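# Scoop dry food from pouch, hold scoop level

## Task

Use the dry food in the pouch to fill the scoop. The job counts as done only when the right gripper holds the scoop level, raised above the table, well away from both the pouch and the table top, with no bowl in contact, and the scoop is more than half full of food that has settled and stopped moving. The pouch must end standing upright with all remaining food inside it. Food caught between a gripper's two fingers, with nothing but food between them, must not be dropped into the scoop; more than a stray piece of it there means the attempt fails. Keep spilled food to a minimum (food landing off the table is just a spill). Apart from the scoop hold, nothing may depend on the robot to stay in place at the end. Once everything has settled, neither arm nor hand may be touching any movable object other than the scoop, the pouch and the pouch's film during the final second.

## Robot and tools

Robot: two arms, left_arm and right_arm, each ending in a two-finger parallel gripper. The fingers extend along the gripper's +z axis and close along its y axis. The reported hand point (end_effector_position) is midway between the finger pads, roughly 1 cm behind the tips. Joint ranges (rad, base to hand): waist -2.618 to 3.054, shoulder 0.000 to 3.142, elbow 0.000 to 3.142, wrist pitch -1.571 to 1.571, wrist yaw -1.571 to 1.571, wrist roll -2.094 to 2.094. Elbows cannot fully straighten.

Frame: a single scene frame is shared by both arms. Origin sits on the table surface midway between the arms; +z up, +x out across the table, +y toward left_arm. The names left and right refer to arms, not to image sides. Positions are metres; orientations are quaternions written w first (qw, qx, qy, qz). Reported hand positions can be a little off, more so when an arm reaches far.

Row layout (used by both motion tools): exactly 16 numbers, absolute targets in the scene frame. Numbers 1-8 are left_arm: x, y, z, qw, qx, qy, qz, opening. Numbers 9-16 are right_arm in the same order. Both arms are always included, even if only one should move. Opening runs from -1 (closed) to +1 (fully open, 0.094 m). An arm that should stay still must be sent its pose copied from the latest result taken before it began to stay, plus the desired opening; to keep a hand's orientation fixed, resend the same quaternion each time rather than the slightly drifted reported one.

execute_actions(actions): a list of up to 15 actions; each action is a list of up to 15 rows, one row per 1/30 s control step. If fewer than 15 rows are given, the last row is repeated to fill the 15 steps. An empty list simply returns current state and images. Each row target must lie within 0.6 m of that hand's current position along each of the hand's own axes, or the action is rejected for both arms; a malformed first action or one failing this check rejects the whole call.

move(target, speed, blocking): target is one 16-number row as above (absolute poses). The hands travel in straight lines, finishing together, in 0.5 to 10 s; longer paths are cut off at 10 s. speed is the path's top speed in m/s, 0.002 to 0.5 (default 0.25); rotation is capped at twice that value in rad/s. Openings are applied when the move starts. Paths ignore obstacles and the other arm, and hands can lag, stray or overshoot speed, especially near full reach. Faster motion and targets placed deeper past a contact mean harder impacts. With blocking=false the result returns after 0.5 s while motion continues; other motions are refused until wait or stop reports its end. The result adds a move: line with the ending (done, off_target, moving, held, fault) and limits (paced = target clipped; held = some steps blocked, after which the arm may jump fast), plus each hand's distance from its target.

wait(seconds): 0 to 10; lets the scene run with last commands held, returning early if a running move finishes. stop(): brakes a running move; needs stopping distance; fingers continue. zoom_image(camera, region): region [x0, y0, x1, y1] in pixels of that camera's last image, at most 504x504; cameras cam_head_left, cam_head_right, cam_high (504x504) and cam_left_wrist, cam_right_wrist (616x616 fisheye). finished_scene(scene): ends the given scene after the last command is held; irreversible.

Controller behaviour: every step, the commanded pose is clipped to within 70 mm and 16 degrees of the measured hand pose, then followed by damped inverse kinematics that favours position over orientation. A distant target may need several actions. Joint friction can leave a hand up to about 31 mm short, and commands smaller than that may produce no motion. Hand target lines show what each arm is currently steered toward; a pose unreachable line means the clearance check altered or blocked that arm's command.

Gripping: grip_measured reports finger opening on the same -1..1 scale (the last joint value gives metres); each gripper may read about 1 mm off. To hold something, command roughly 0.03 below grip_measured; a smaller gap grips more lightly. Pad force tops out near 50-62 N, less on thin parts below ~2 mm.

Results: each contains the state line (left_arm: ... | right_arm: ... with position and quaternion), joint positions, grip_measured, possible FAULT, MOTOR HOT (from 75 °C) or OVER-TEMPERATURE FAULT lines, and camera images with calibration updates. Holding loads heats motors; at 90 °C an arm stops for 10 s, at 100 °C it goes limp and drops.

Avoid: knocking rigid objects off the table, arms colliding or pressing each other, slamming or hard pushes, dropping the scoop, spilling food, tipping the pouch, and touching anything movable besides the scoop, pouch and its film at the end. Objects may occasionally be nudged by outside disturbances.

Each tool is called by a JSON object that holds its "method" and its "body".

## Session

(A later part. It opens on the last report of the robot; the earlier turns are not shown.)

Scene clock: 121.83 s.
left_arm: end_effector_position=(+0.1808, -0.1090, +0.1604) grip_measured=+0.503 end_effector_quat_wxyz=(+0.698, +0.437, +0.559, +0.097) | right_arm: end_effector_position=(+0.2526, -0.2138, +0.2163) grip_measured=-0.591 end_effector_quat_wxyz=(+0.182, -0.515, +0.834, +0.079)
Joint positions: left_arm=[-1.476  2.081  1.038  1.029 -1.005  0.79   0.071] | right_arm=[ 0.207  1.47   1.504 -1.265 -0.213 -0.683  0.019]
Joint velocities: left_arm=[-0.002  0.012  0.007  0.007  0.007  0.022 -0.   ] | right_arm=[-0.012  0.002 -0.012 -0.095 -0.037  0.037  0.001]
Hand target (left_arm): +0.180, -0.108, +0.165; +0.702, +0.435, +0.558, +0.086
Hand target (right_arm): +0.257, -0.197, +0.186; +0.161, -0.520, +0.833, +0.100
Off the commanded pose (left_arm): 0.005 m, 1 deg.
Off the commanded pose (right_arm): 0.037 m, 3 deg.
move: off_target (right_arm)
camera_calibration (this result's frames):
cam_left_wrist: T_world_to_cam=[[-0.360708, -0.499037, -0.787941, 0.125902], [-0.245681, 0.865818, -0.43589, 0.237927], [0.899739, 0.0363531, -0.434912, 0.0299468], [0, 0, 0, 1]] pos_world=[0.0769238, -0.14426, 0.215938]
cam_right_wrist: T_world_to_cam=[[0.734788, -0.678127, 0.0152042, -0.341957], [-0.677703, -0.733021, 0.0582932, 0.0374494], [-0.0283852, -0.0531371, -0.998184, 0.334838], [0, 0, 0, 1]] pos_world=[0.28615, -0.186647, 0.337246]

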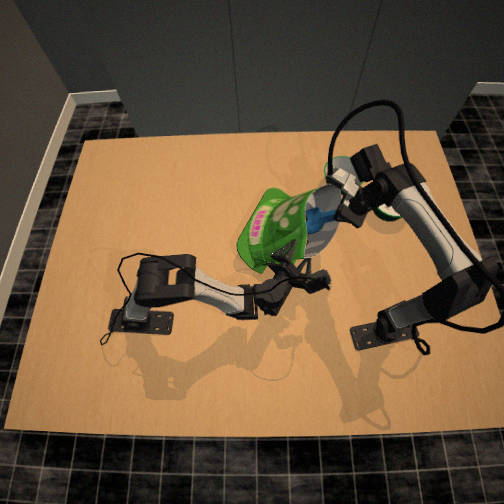

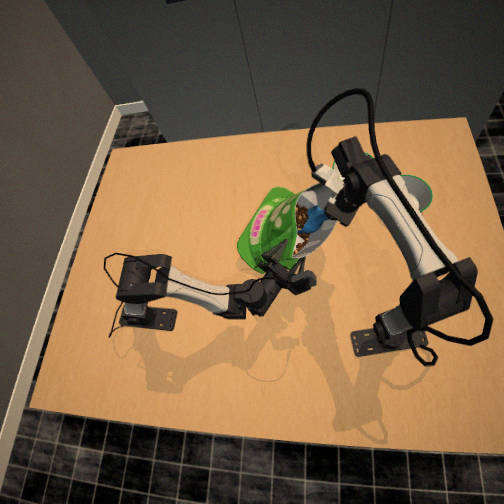

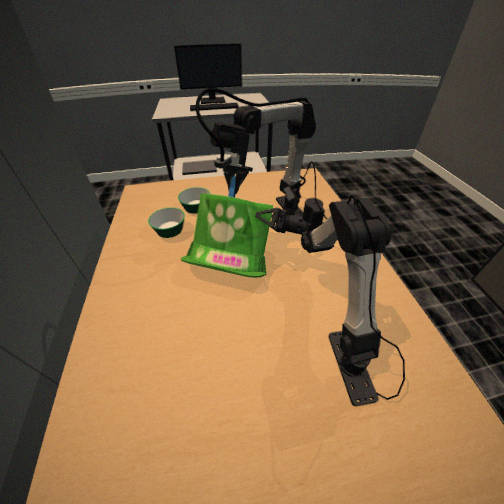

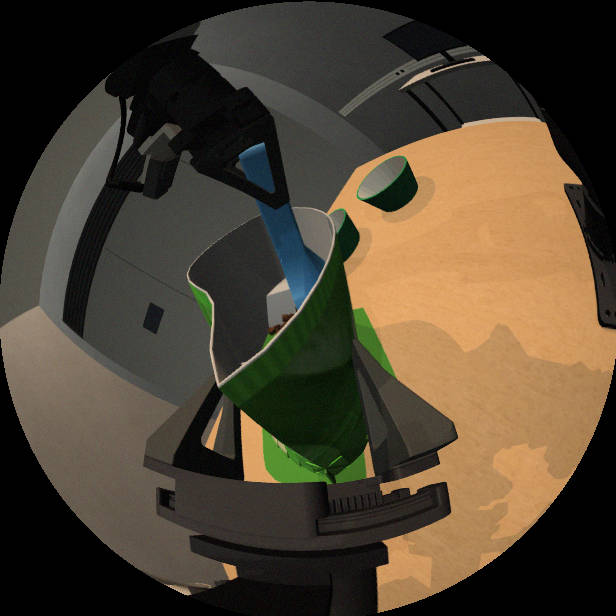

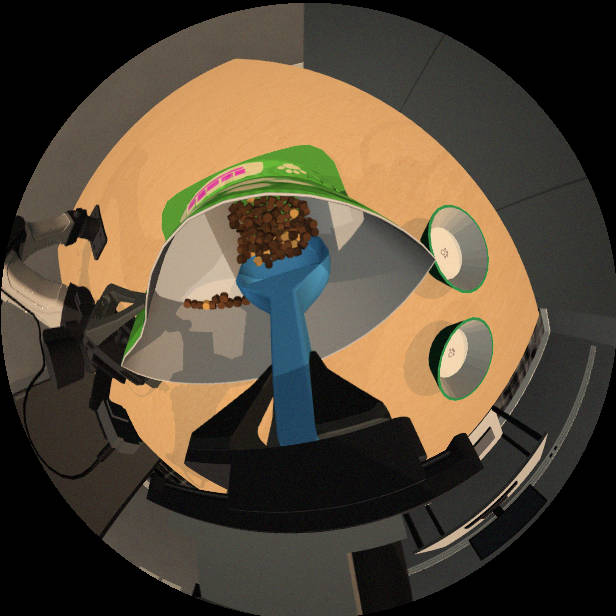

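{"method": "move", "body": {"target": [0.175,-0.115,0.16,0.701,0.435,0.557,0.086,0.5,0.255,-0.195,0.195,0.252,-0.52,0.80,0.164,-0.66], "speed": 0.04}}

{"method": "zoom_image", "body": {"camera": "cam_right_wrist", "region": [150,150,420,360]}}

Scene clock: 125.30 s.
left_arm: end_effector_position=(+0.1826, -0.1059, +0.1604) grip_measured=+0.503 end_effector_quat_wxyz=(+0.697, +0.431, +0.564, +0.104) | right_arm: end_effector_position=(+0.2562, -0.2130, +0.2022) grip_measured=-0.591 end_effector_quat_wxyz=(+0.239, -0.515, +0.815, +0.120)
Joint positions: left_arm=[-1.476  2.081  1.038  1.029 -1.026  0.79   0.071] | right_arm=[ 0.138  1.385  1.32  -1.079 -0.343 -0.736  0.019]
Joint velocities: left_arm=[-0.002  0.007 -0.017  0.022  0.022 -0.007  0.001] | right_arm=[-0.007  0.012 -0.007 -0.007 -0.066 -0.037  0.001]
Hand target (left_arm): +0.175, -0.115, +0.160; +0.702, +0.435, +0.558, +0.086
Hand target (right_arm): +0.254, -0.196, +0.196; +0.250, -0.520, +0.800, +0.162
Off the commanded pose (left_arm): 0.012 m, 2 deg.
Off the commanded pose (right_arm): 0.019 m, 6 deg.
move: off_target (left_arm, right_arm)
camera_calibration (this result's frames):
cam_left_wrist: T_world_to_cam=[[-0.35023, -0.507011, -0.787578, 0.125325], [-0.263835, 0.860187, -0.436428, 0.238468], [0.898738, 0.0549399, -0.43503, 0.0304231], [0, 0, 0, 1]] pos_world=[0.0794662, -0.143258, 0.216012]
cam_right_wrist: T_world_to_cam=[[0.752569, -0.657935, -0.0276047, -0.335512], [-0.657793, -0.749123, -0.0782562, 0.0604006], [0.0308082, 0.0770513, -0.996551, 0.333103], [0, 0, 0, 1]] pos_world=[0.281965, -0.201164, 0.327419]

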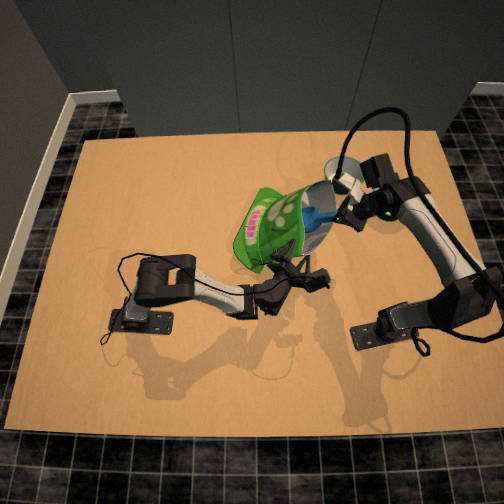

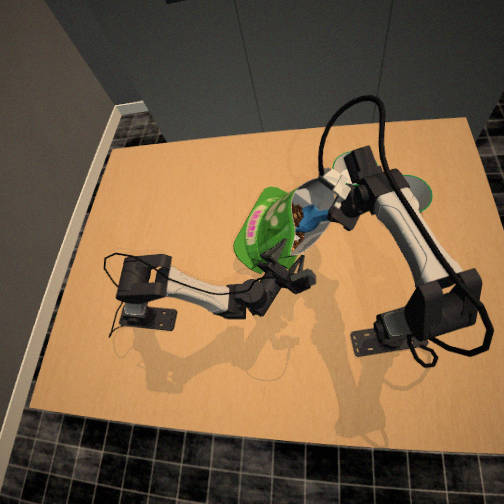

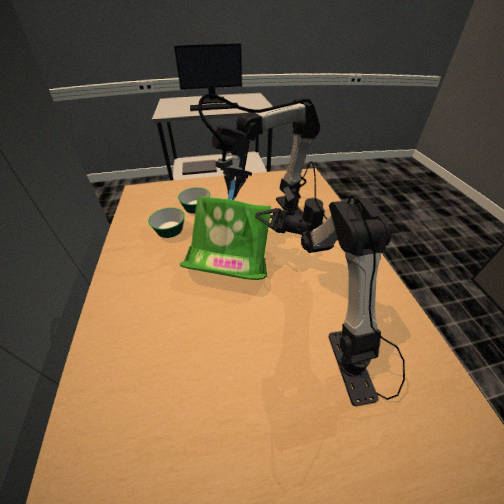

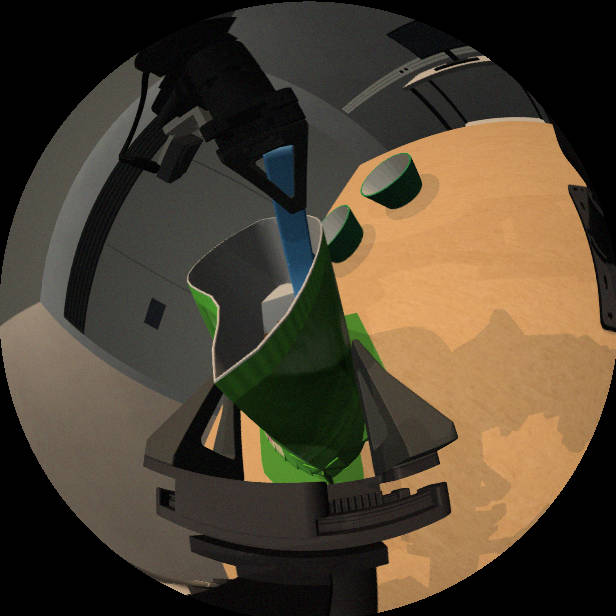

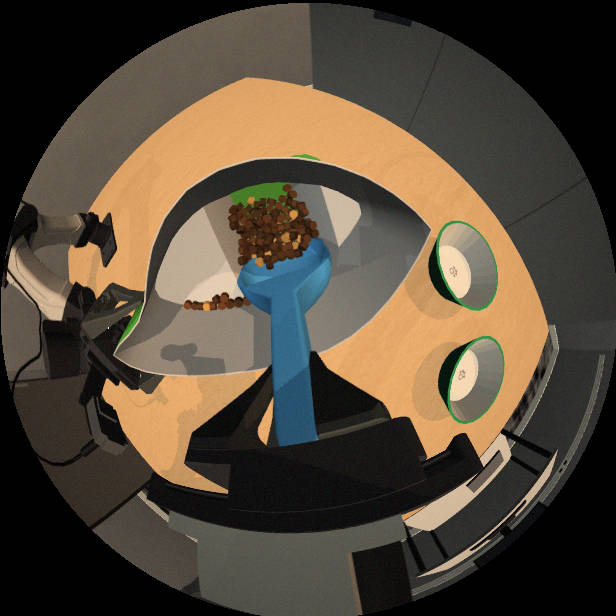

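Region (150, 150, 420, 360) of cam_right_wrist's 616x616 image, scaled by 1.867, with more detail than that image has.

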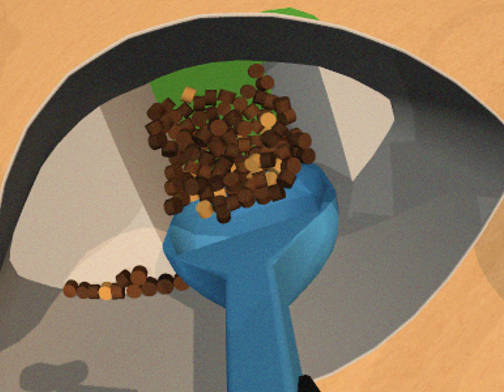

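{"method": "move", "body": {"target": [0.18,-0.108,0.165,0.701,0.435,0.557,0.086,0.5,0.20,-0.29,0.30,0.333,-0.455,0.804,0.188,-0.66], "speed": 0.08}}

{"method": "zoom_image", "body": {"camera": "cam_high", "region": [160,180,300,300]}}

{"method": "zoom_image", "body": {"camera": "cam_head_left", "region": [210,165,360,295]}}

Scene clock: 128.20 s.
left_arm: end_effector_position=(+0.1828, -0.1056, +0.1604) grip_measured=+0.503 end_effector_quat_wxyz=(+0.697, +0.430, +0.564, +0.105) | right_arm: end_effector_position=(+0.2006, -0.2915, +0.2831) grip_measured=-0.591 end_effector_quat_wxyz=(+0.308, -0.451, +0.816, +0.191)
Joint positions: left_arm=[-1.476  2.081  1.038  1.029 -1.028  0.79   0.071] | right_arm=[-0.33   1.215  1.467 -1.51  -0.685 -1.048  0.019]
Joint velocities: left_arm=[-0.002 -0.022 -0.012 -0.051  0.051 -0.022 -0.   ] | right_arm=[ 0.002 -0.002 -0.007 -0.081  0.022 -0.066 -0.   ]
Hand target (left_arm): +0.180, -0.108, +0.165; +0.701, +0.435, +0.558, +0.087
Hand target (right_arm): +0.199, -0.290, +0.300; +0.335, -0.455, +0.804, +0.187
Off the commanded pose (left_arm): 0.006 m, 2 deg.
Off the commanded pose (right_arm): 0.017 m, 3 deg.
move: off_target (right_arm)
camera_calibration (this result's frames):
cam_left_wrist: T_world_to_cam=[[-0.349243, -0.507677, -0.787587, 0.125279], [-0.265464, 0.859683, -0.436434, 0.23851], [0.898643, 0.0566544, -0.435008, 0.0304617], [0, 0, 0, 1]] pos_world=[0.0796944, -0.143167, 0.216013]
cam_right_wrist: T_world_to_cam=[[0.694262, -0.701854, -0.159376, -0.306792], [-0.716242, -0.652002, -0.248777, 0.059634], [0.0706918, 0.286868, -0.955358, 0.462996], [0, 0, 0, 1]] pos_world=[0.222976, -0.30926, 0.408267]

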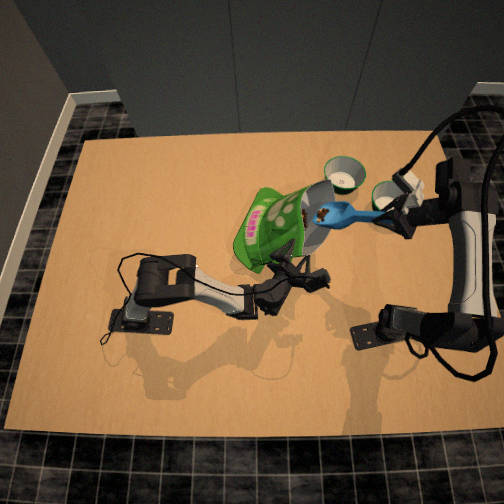

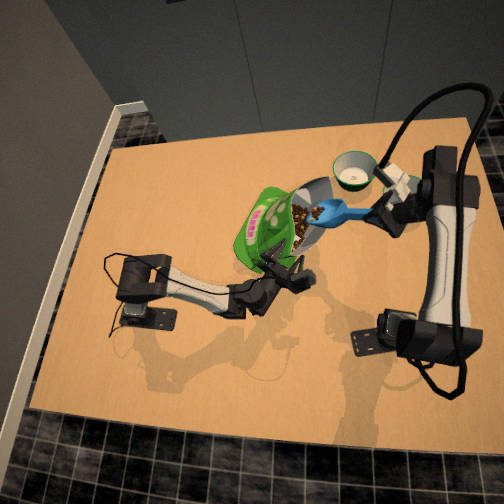

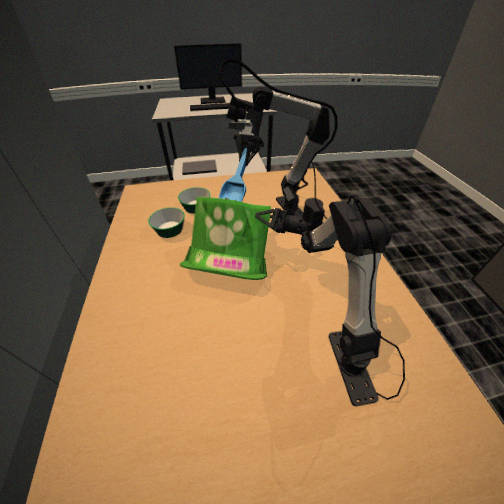

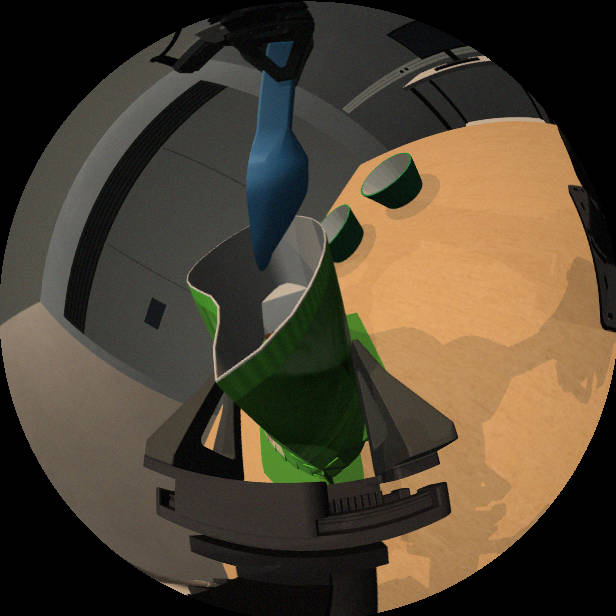

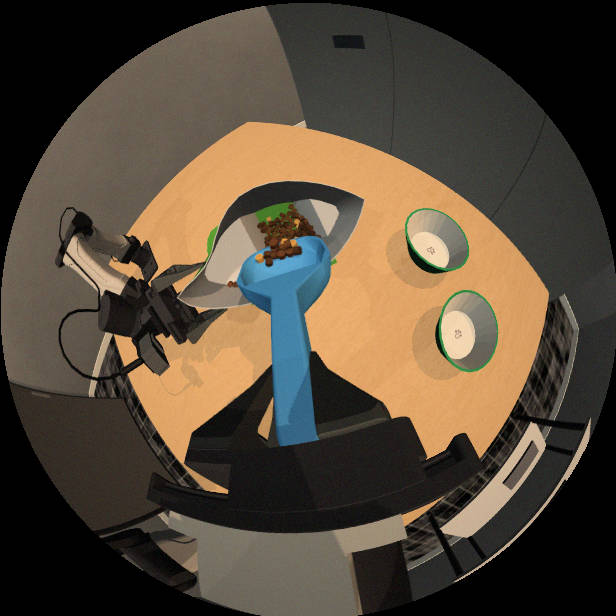

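Region (160, 180, 300, 300) of cam_high's 504x504 image, scaled by 3.600, with more detail than that image has; it fills the top 432 rows of this view, and the rest is white.

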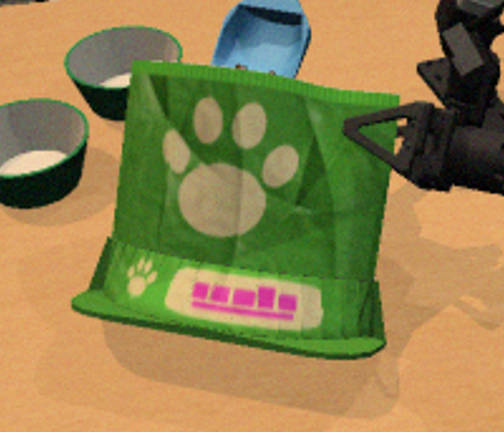

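Region (210, 165, 360, 295) of cam_head_left's 504x504 image, scaled by 3.360, with more detail than that image has; it fills the top 437 rows of this view, and the rest is white.

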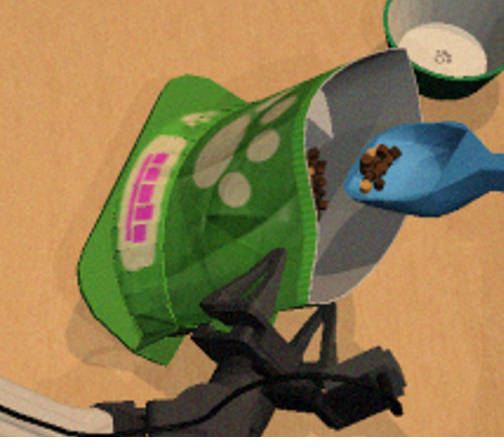

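{"method": "move", "body": {"target": [0.12,-0.06,0.17,0.701,0.435,0.557,0.086,1,0.20,-0.29,0.30,0.40,-0.436,0.772,0.227,-0.66], "speed": 0.1}}

{"method": "move", "body": {"target": [0.145,0.09,0.085,0.553,-0.165,0.687,-0.44,-0.1,0.20,-0.29,0.30,0.40,-0.436,0.772,0.227,-0.66], "speed": 0.25}}

Scene clock: 130.17 s.
left_arm: end_effector_position=(+0.1219, -0.0653, +0.1602) grip_measured=+1.000 end_effector_quat_wxyz=(+0.695, +0.451, +0.552, +0.098) | right_arm: end_effector_position=(+0.2011, -0.2920, +0.2967) grip_measured=-0.591 end_effector_quat_wxyz=(+0.382, -0.435, +0.784, +0.224)
Joint positions: left_arm=[-1.633  1.949  0.836  1.076 -1.142  0.791  0.094] | right_arm=[-0.441  1.165  1.398 -1.468 -0.871 -1.117  0.019]
Joint velocities: left_arm=[-0.007  0.007  0.012 -0.022  0.022  0.022  0.   ] | right_arm=[ 0.002 -0.002 -0.002  0.095  0.037 -0.022 -0.   ]
Hand target (left_arm): +0.120, -0.061, +0.171; +0.702, +0.435, +0.556, +0.087
Hand target (right_arm): +0.200, -0.290, +0.300; +0.401, -0.436, +0.773, +0.226
Off the commanded pose (left_arm): 0.011 m, 2 deg.
Off the commanded pose (right_arm): 0.004 m, 3 deg.
move: off_target (left_arm, right_arm)
camera_calibration (this result's frames):
cam_left_wrist: T_world_to_cam=[[-0.366597, -0.472345, -0.801559, 0.130994], [-0.226301, 0.880935, -0.415621, 0.180928], [0.902438, 0.0290281, -0.42984, 0.0796592], [0, 0, 0, 1]] pos_world=[0.0170785, -0.0998243, 0.214437]
cam_right_wrist: T_world_to_cam=[[0.708804, -0.680628, -0.185318, -0.294395], [-0.685075, -0.601579, -0.410822, 0.119606], [0.168134, 0.418149, -0.892683, 0.476209], [0, 0, 0, 1]] pos_world=[0.21054, -0.327547, 0.419684]

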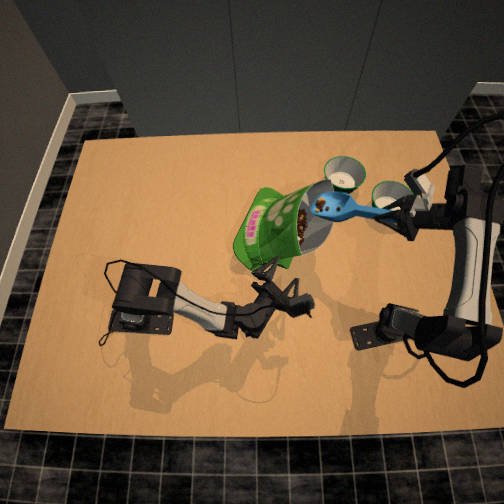

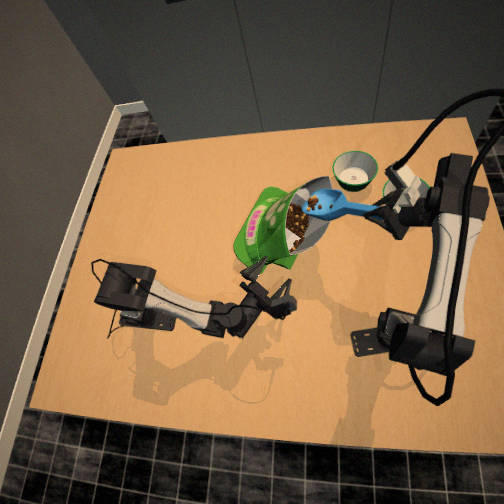

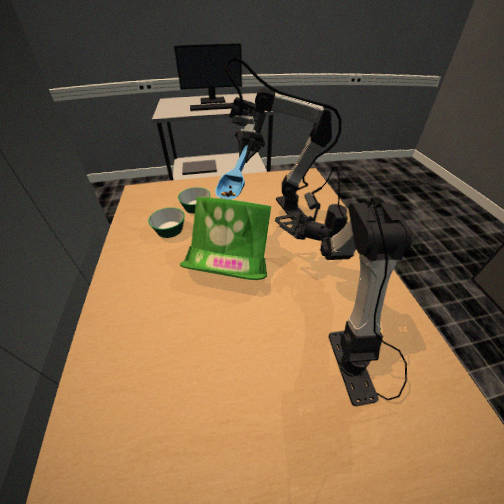

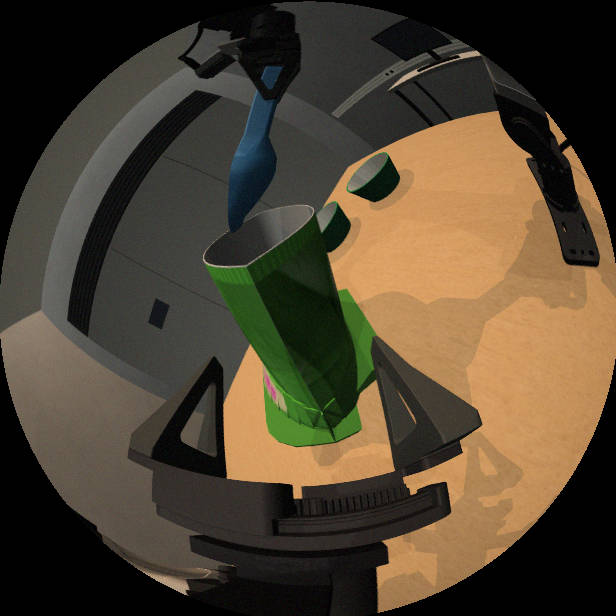

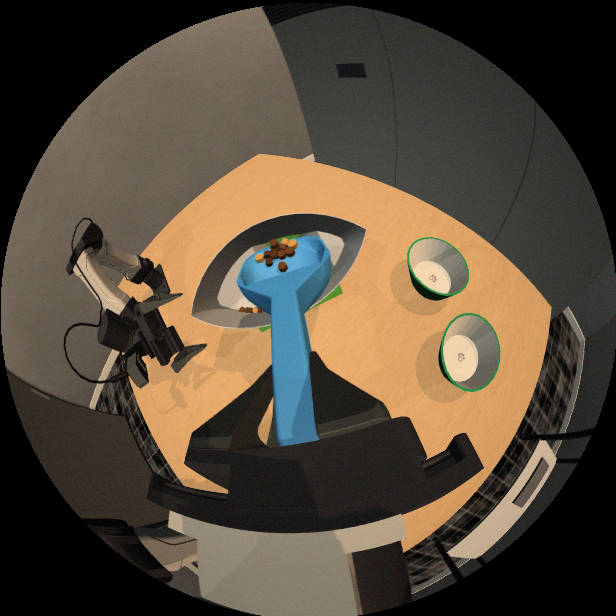

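Scene clock: 134.27 s.
left_arm: end_effector_position=(+0.1450, +0.0887, +0.0822) grip_measured=-0.097 end_effector_quat_wxyz=(+0.547, -0.163, +0.708, -0.417) | right_arm: end_effector_position=(+0.2011, -0.2915, +0.2971) grip_measured=-0.591 end_effector_quat_wxyz=(+0.383, -0.437, +0.782, +0.225)
Joint positions: left_arm=[-1.643  1.971  0.246  1.54  -1.267 -1.054  0.042] | right_arm=[-0.441  1.165  1.398 -1.468 -0.875 -1.122  0.019]
Joint velocities: left_arm=[ 0.002  0.017 -0.007  0.037  0.022 -0.037 -0.001] | right_arm=[-0.002 -0.022  0.017 -0.037 -0.007 -0.037 -0.   ]
Hand target (left_arm): +0.143, +0.092, +0.088; +0.543, -0.173, +0.702, -0.427
Hand target (right_arm): +0.200, -0.290, +0.300; +0.400, -0.437, +0.773, +0.227
Off the commanded pose (left_arm): 0.003 m, 4 deg.
Off the commanded pose (right_arm): 0.003 m, 2 deg.
joint sent to its limit (left arm) — the command would take joint 4 (wrist pitch) past its upper limit, so that joint was sent only as far as its limit.
move: off_target (left_arm)
camera_calibration (this result's frames):
cam_left_wrist: T_world_to_cam=[[-0.312237, -0.646344, 0.696238, 0.0340857], [-0.822574, -0.182707, -0.538508, 0.208968], [0.475269, -0.740849, -0.474618, 0.154823], [0, 0, 0, 1]] pos_world=[0.108952, 0.174911, 0.16228]
cam_right_wrist: T_world_to_cam=[[0.7125, -0.677323, -0.183243, -0.294361], [-0.680716, -0.603884, -0.414669, 0.119631], [0.170207, 0.420188, -0.891331, 0.476229], [0, 0, 0, 1]] pos_world=[0.210109, -0.32724, 0.420145]

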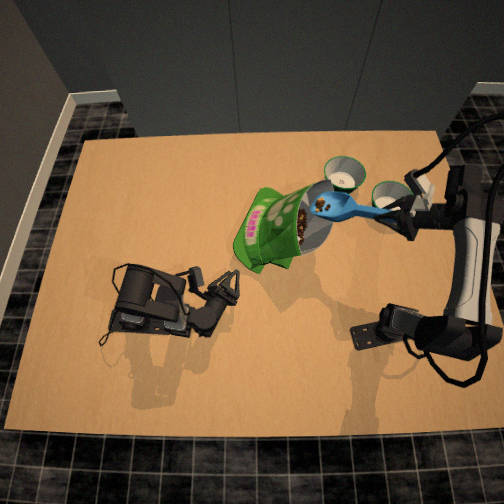

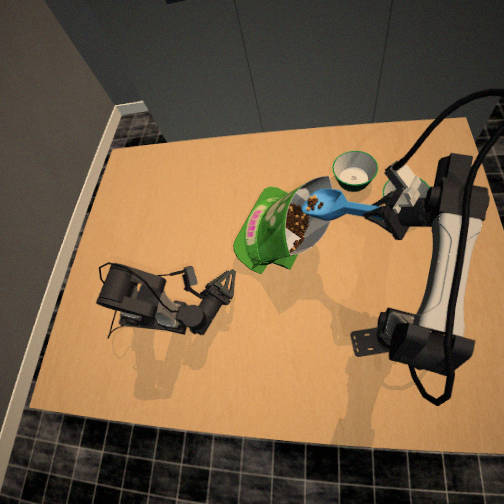

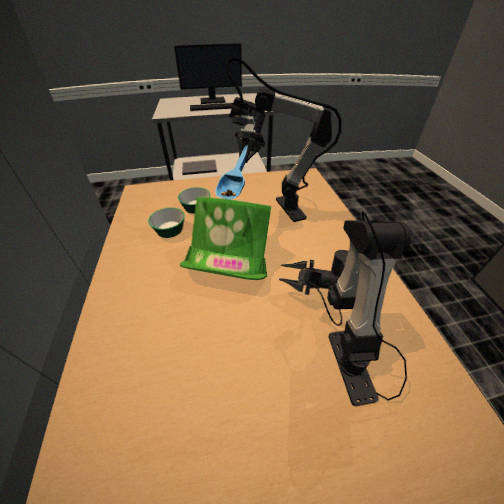

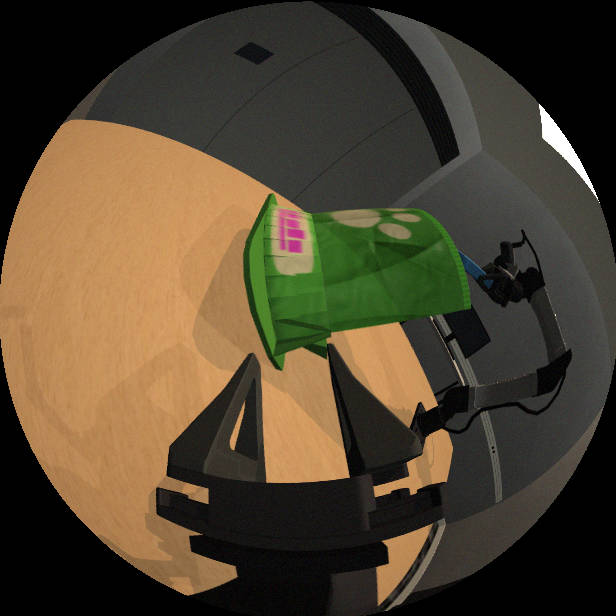

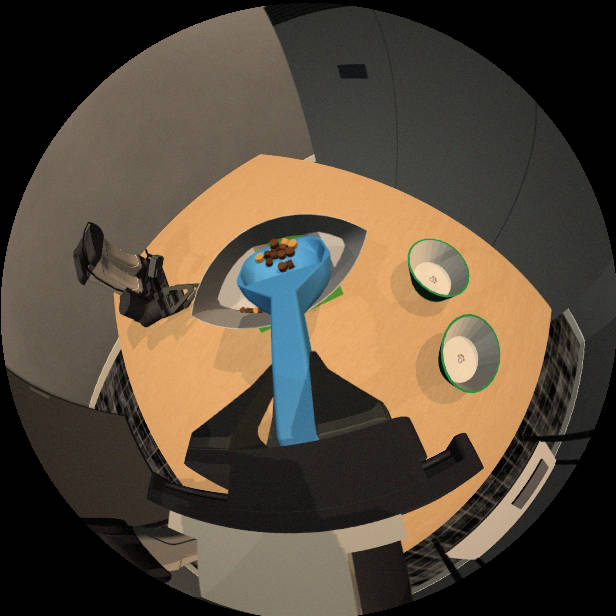

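{"method": "move", "body": {"target": [0.19,0.118,0.078,0.321,-0.025,0.821,-0.47,-0.1,0.20,-0.29,0.30,0.40,-0.436,0.772,0.227,-0.66], "speed": 0.2}}

Scene clock: 137.07 s.
left_arm: end_effector_position=(+0.1800, +0.1263, +0.0570) grip_measured=-0.097 end_effector_quat_wxyz=(+0.302, -0.032, +0.838, -0.453) | right_arm: end_effector_position=(+0.2011, -0.2915, +0.2971) grip_measured=-0.591 end_effector_quat_wxyz=(+0.383, -0.437, +0.782, +0.225)
Joint positions: left_arm=[-0.982  1.191  0.024  0.748 -0.084 -1.059  0.042] | right_arm=[-0.441  1.165  1.398 -1.468 -0.875 -1.122  0.019]
Joint velocities: left_arm=[-0.007 -0.012 -0.012  0.007  0.022  0.022 -0.   ] | right_arm=[ 0.007  0.012  0.007 -0.022  0.007  0.007 -0.001]
Hand target (left_arm): +0.186, +0.119, +0.073; +0.313, -0.031, +0.824, -0.471
Hand target (right_arm): +0.200, -0.290, +0.300; +0.400, -0.437, +0.773, +0.227
Off the commanded pose (left_arm): 0.025 m, 4 deg.
Off the commanded pose (right_arm): 0.003 m, 2 deg.
move: off_target (left_arm)
camera_calibration (this result's frames):
cam_left_wrist: T_world_to_cam=[[-0.336813, -0.576047, 0.744799, 0.0796443], [-0.935025, 0.297744, -0.192554, 0.170892], [-0.11084, -0.761261, -0.638903, 0.271519], [0, 0, 0, 1]] pos_world=[0.216708, 0.201693, 0.147061]
cam_right_wrist: T_world_to_cam=[[0.7125, -0.677323, -0.183243, -0.294361], [-0.680716, -0.603884, -0.414669, 0.119631], [0.170207, 0.420188, -0.891331, 0.476229], [0, 0, 0, 1]] pos_world=[0.210109, -0.32724, 0.420145]

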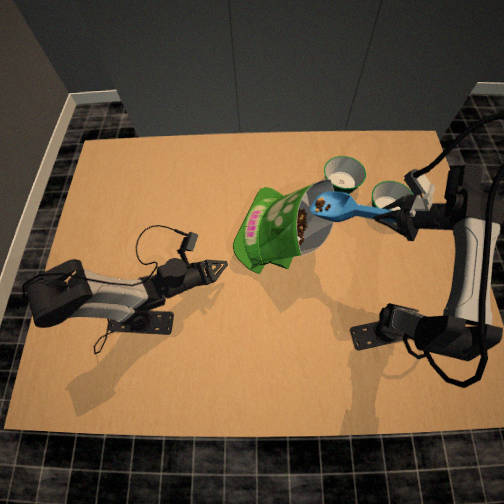

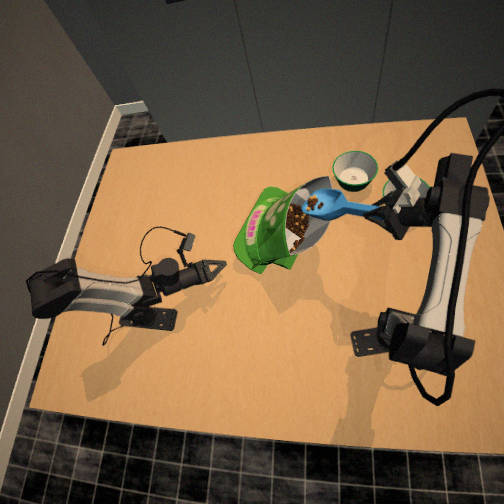

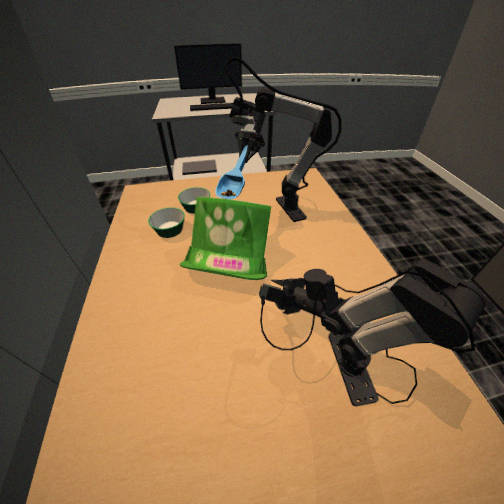

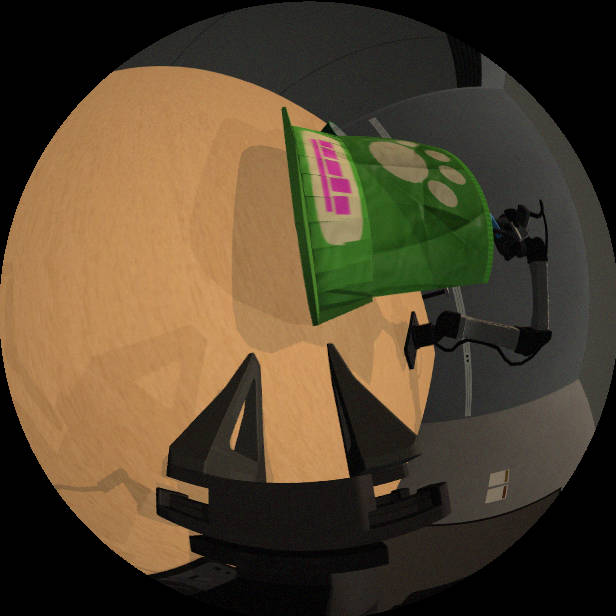

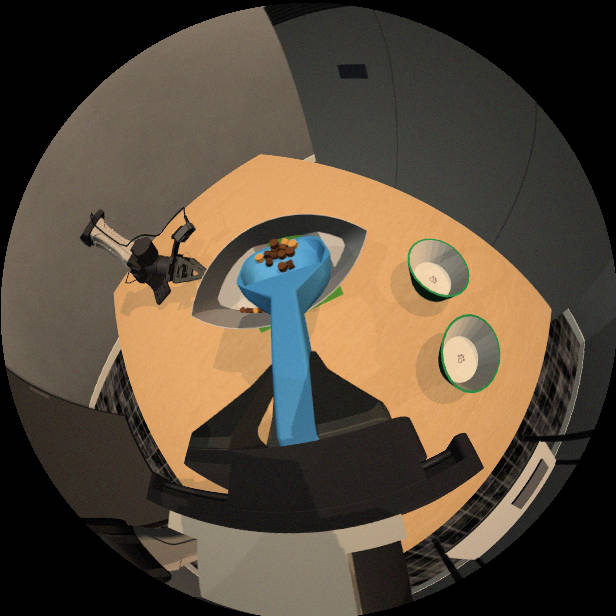

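{"method": "move", "body": {"target": [0.208,0.098,0.086,0.321,-0.025,0.821,-0.47,-0.1,0.20,-0.29,0.30,0.40,-0.436,0.772,0.227,-0.66], "speed": 0.05}}

Scene clock: 138.47 s.
left_arm: end_effector_position=(+0.2025, +0.1033, +0.0766) grip_measured=-0.097 end_effector_quat_wxyz=(+0.313, -0.027, +0.830, -0.461) | right_arm: end_effector_position=(+0.2011, -0.2916, +0.2971) grip_measured=-0.591 end_effector_quat_wxyz=(+0.383, -0.437, +0.782, +0.224)
Joint positions: left_arm=[-0.94   1.277  0.147  0.74  -0.049 -1.027  0.042] | right_arm=[-0.441  1.165  1.398 -1.468 -0.874 -1.122  0.019]
Joint velocities: left_arm=[-0.002 -0.002 -0.012  0.051  0.022  0.037 -0.002] | right_arm=[-0.002 -0.012  0.002  0.066 -0.051 -0.037  0.   ]
Hand target (left_arm): +0.208, +0.098, +0.086; +0.321, -0.025, +0.822, -0.470
Hand target (right_arm): +0.200, -0.290, +0.300; +0.400, -0.437, +0.773, +0.227
Off the commanded pose (left_arm): 0.012 m, 2 deg.
Off the commanded pose (right_arm): 0.003 m, 2 deg.
move: off_target (left_arm)
camera_calibration (this result's frames):
cam_left_wrist: T_world_to_cam=[[-0.358883, -0.563982, 0.743726, 0.0626741], [-0.928436, 0.297629, -0.222316, 0.203528], [-0.0959723, -0.770286, -0.630435, 0.266248], [0, 0, 0, 1]] pos_world=[0.237008, 0.179859, 0.166487]
cam_right_wrist: T_world_to_cam=[[0.712397, -0.677476, -0.183074, -0.294478], [-0.68083, -0.603942, -0.414396, 0.119513], [0.170177, 0.419857, -0.891493, 0.476162], [0, 0, 0, 1]] pos_world=[0.210121, -0.327243, 0.420109]

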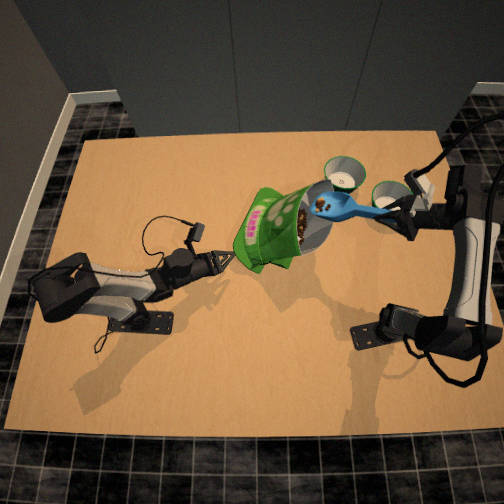

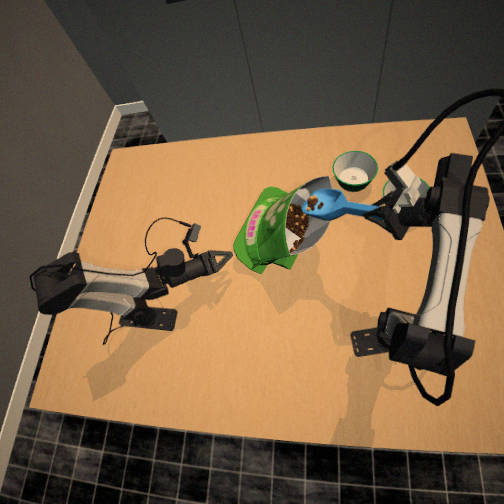

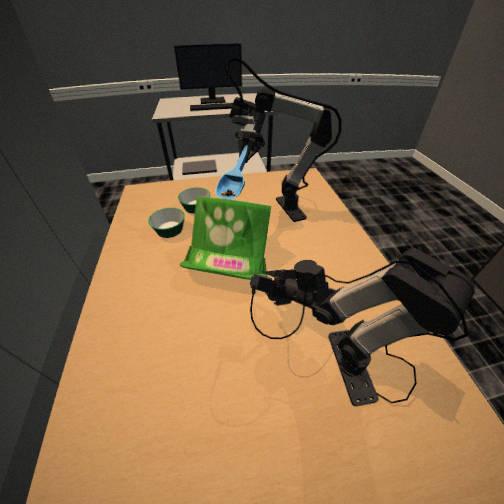

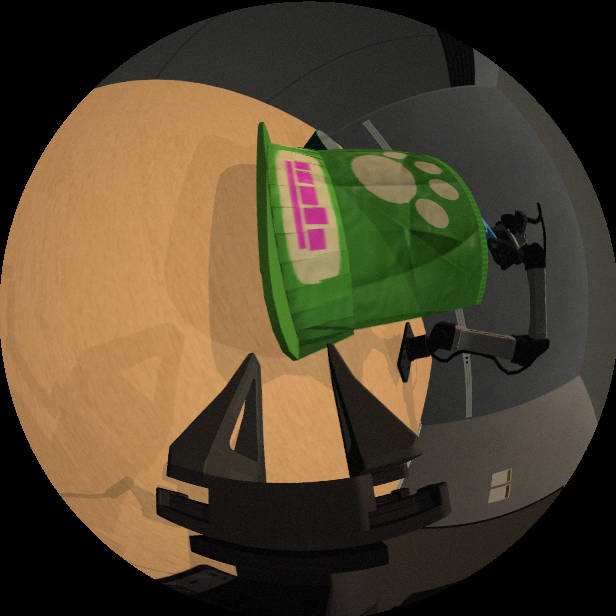

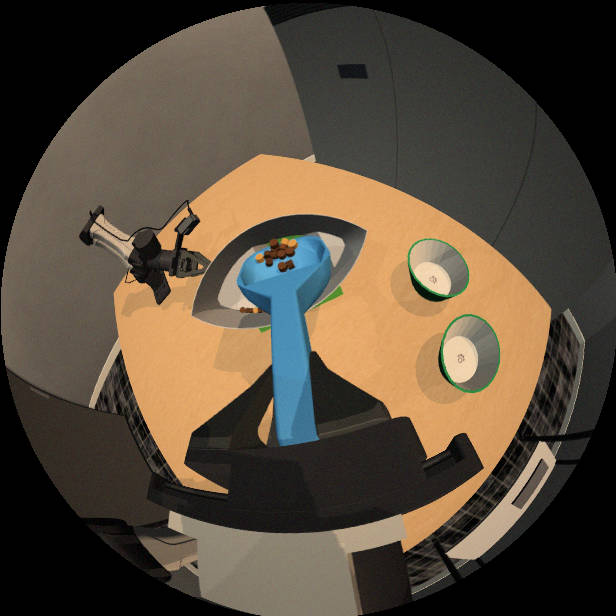

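{"method": "move", "body": {"target": [0.232,0.064,0.056,0.321,-0.025,0.821,-0.47,-0.1,0.20,-0.29,0.30,0.40,-0.436,0.772,0.227,-0.66], "speed": 0.04}}

{"method": "zoom_image", "body": {"camera": "cam_head_left", "region": [190,200,300,295]}}

Scene clock: 140.53 s.
left_arm: end_effector_position=(+0.2250, +0.0709, +0.0473) grip_measured=-0.097 end_effector_quat_wxyz=(+0.311, -0.026, +0.833, -0.457) | right_arm: end_effector_position=(+0.2011, -0.2915, +0.2971) grip_measured=-0.591 end_effector_quat_wxyz=(+0.383, -0.437, +0.782, +0.225)
Joint positions: left_arm=[-0.934  1.673  0.251  1.023 -0.042 -1.023  0.042] | right_arm=[-0.441  1.165  1.398 -1.468 -0.875 -1.122  0.019]
Joint velocities: left_arm=[ 0.007 -0.002  0.007  0.051  0.051  0.007  0.   ] | right_arm=[-0.002  0.012 -0.017  0.051 -0.037 -0.022 -0.001]
Hand target (left_arm): +0.232, +0.065, +0.057; +0.321, -0.025, +0.822, -0.470
Hand target (right_arm): +0.200, -0.290, +0.300; +0.400, -0.437, +0.773, +0.227
Off the commanded pose (left_arm): 0.013 m, 2 deg.
Off the commanded pose (right_arm): 0.003 m, 2 deg.
move: off_target (left_arm)
camera_calibration (this result's frames):
cam_left_wrist: T_world_to_cam=[[-0.356988, -0.569287, 0.740589, 0.0743582], [-0.928803, 0.300714, -0.216556, 0.22715], [-0.0994228, -0.765169, -0.636107, 0.22566], [0, 0, 0, 1]] pos_world=[0.259959, 0.146692, 0.137666]
cam_right_wrist: T_world_to_cam=[[0.7125, -0.677323, -0.183243, -0.294361], [-0.680716, -0.603884, -0.414669, 0.119631], [0.170207, 0.420188, -0.891331, 0.476229], [0, 0, 0, 1]] pos_world=[0.210109, -0.32724, 0.420145]

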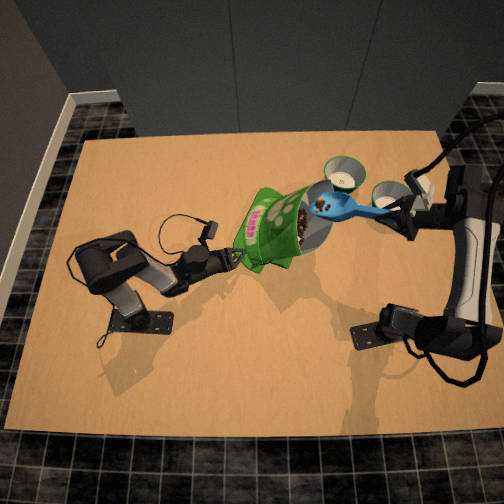

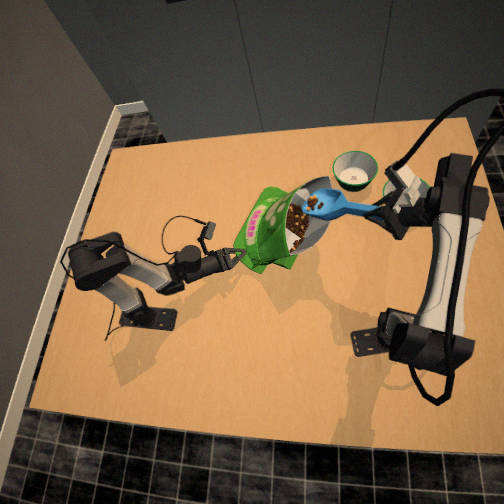

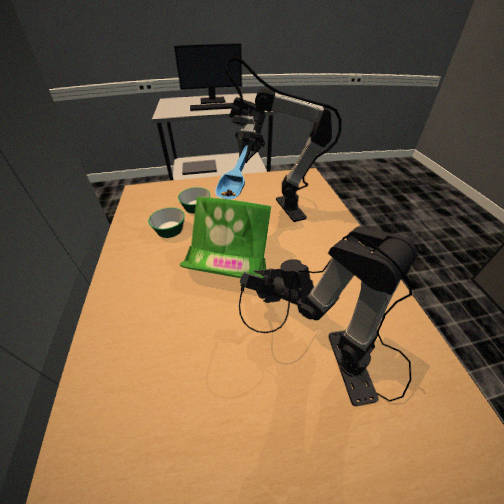

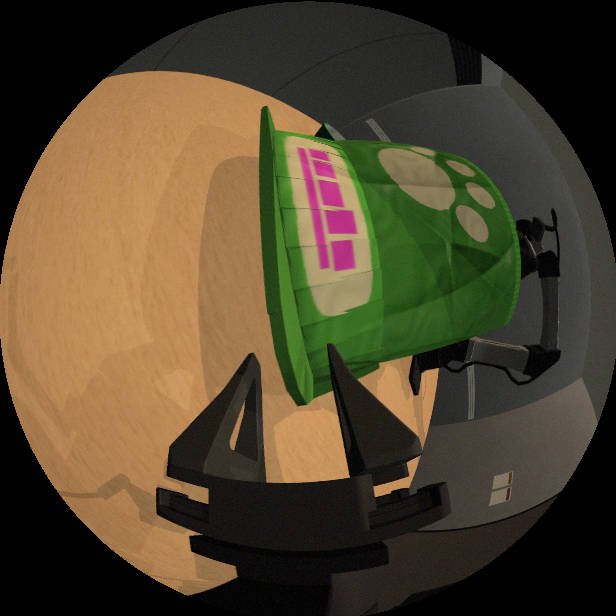

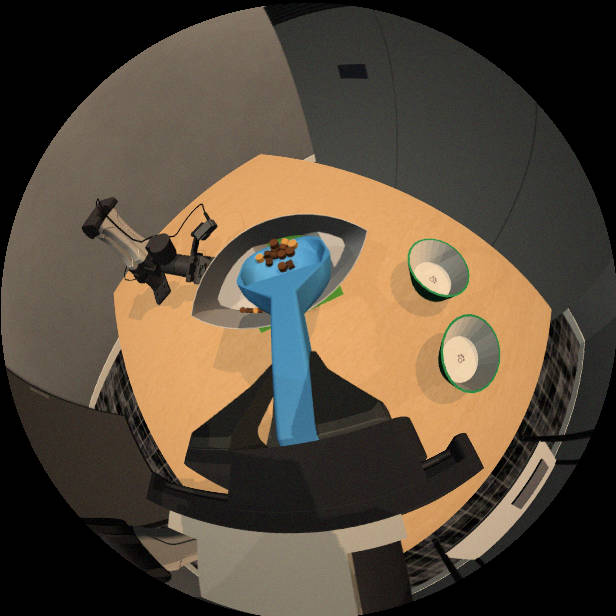

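Region (190, 200, 300, 295) of cam_head_left's 504x504 image, scaled by 4.582, with more detail than that image has; it fills the top 435 rows of this view, and the rest is white.

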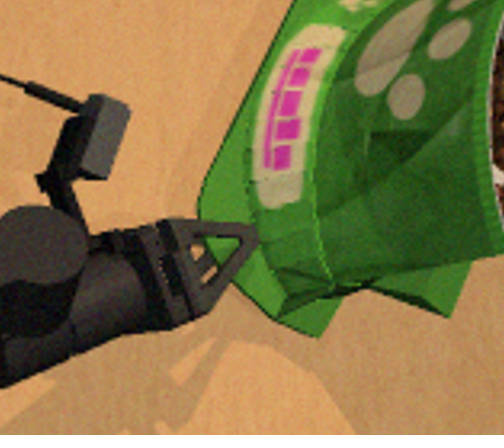

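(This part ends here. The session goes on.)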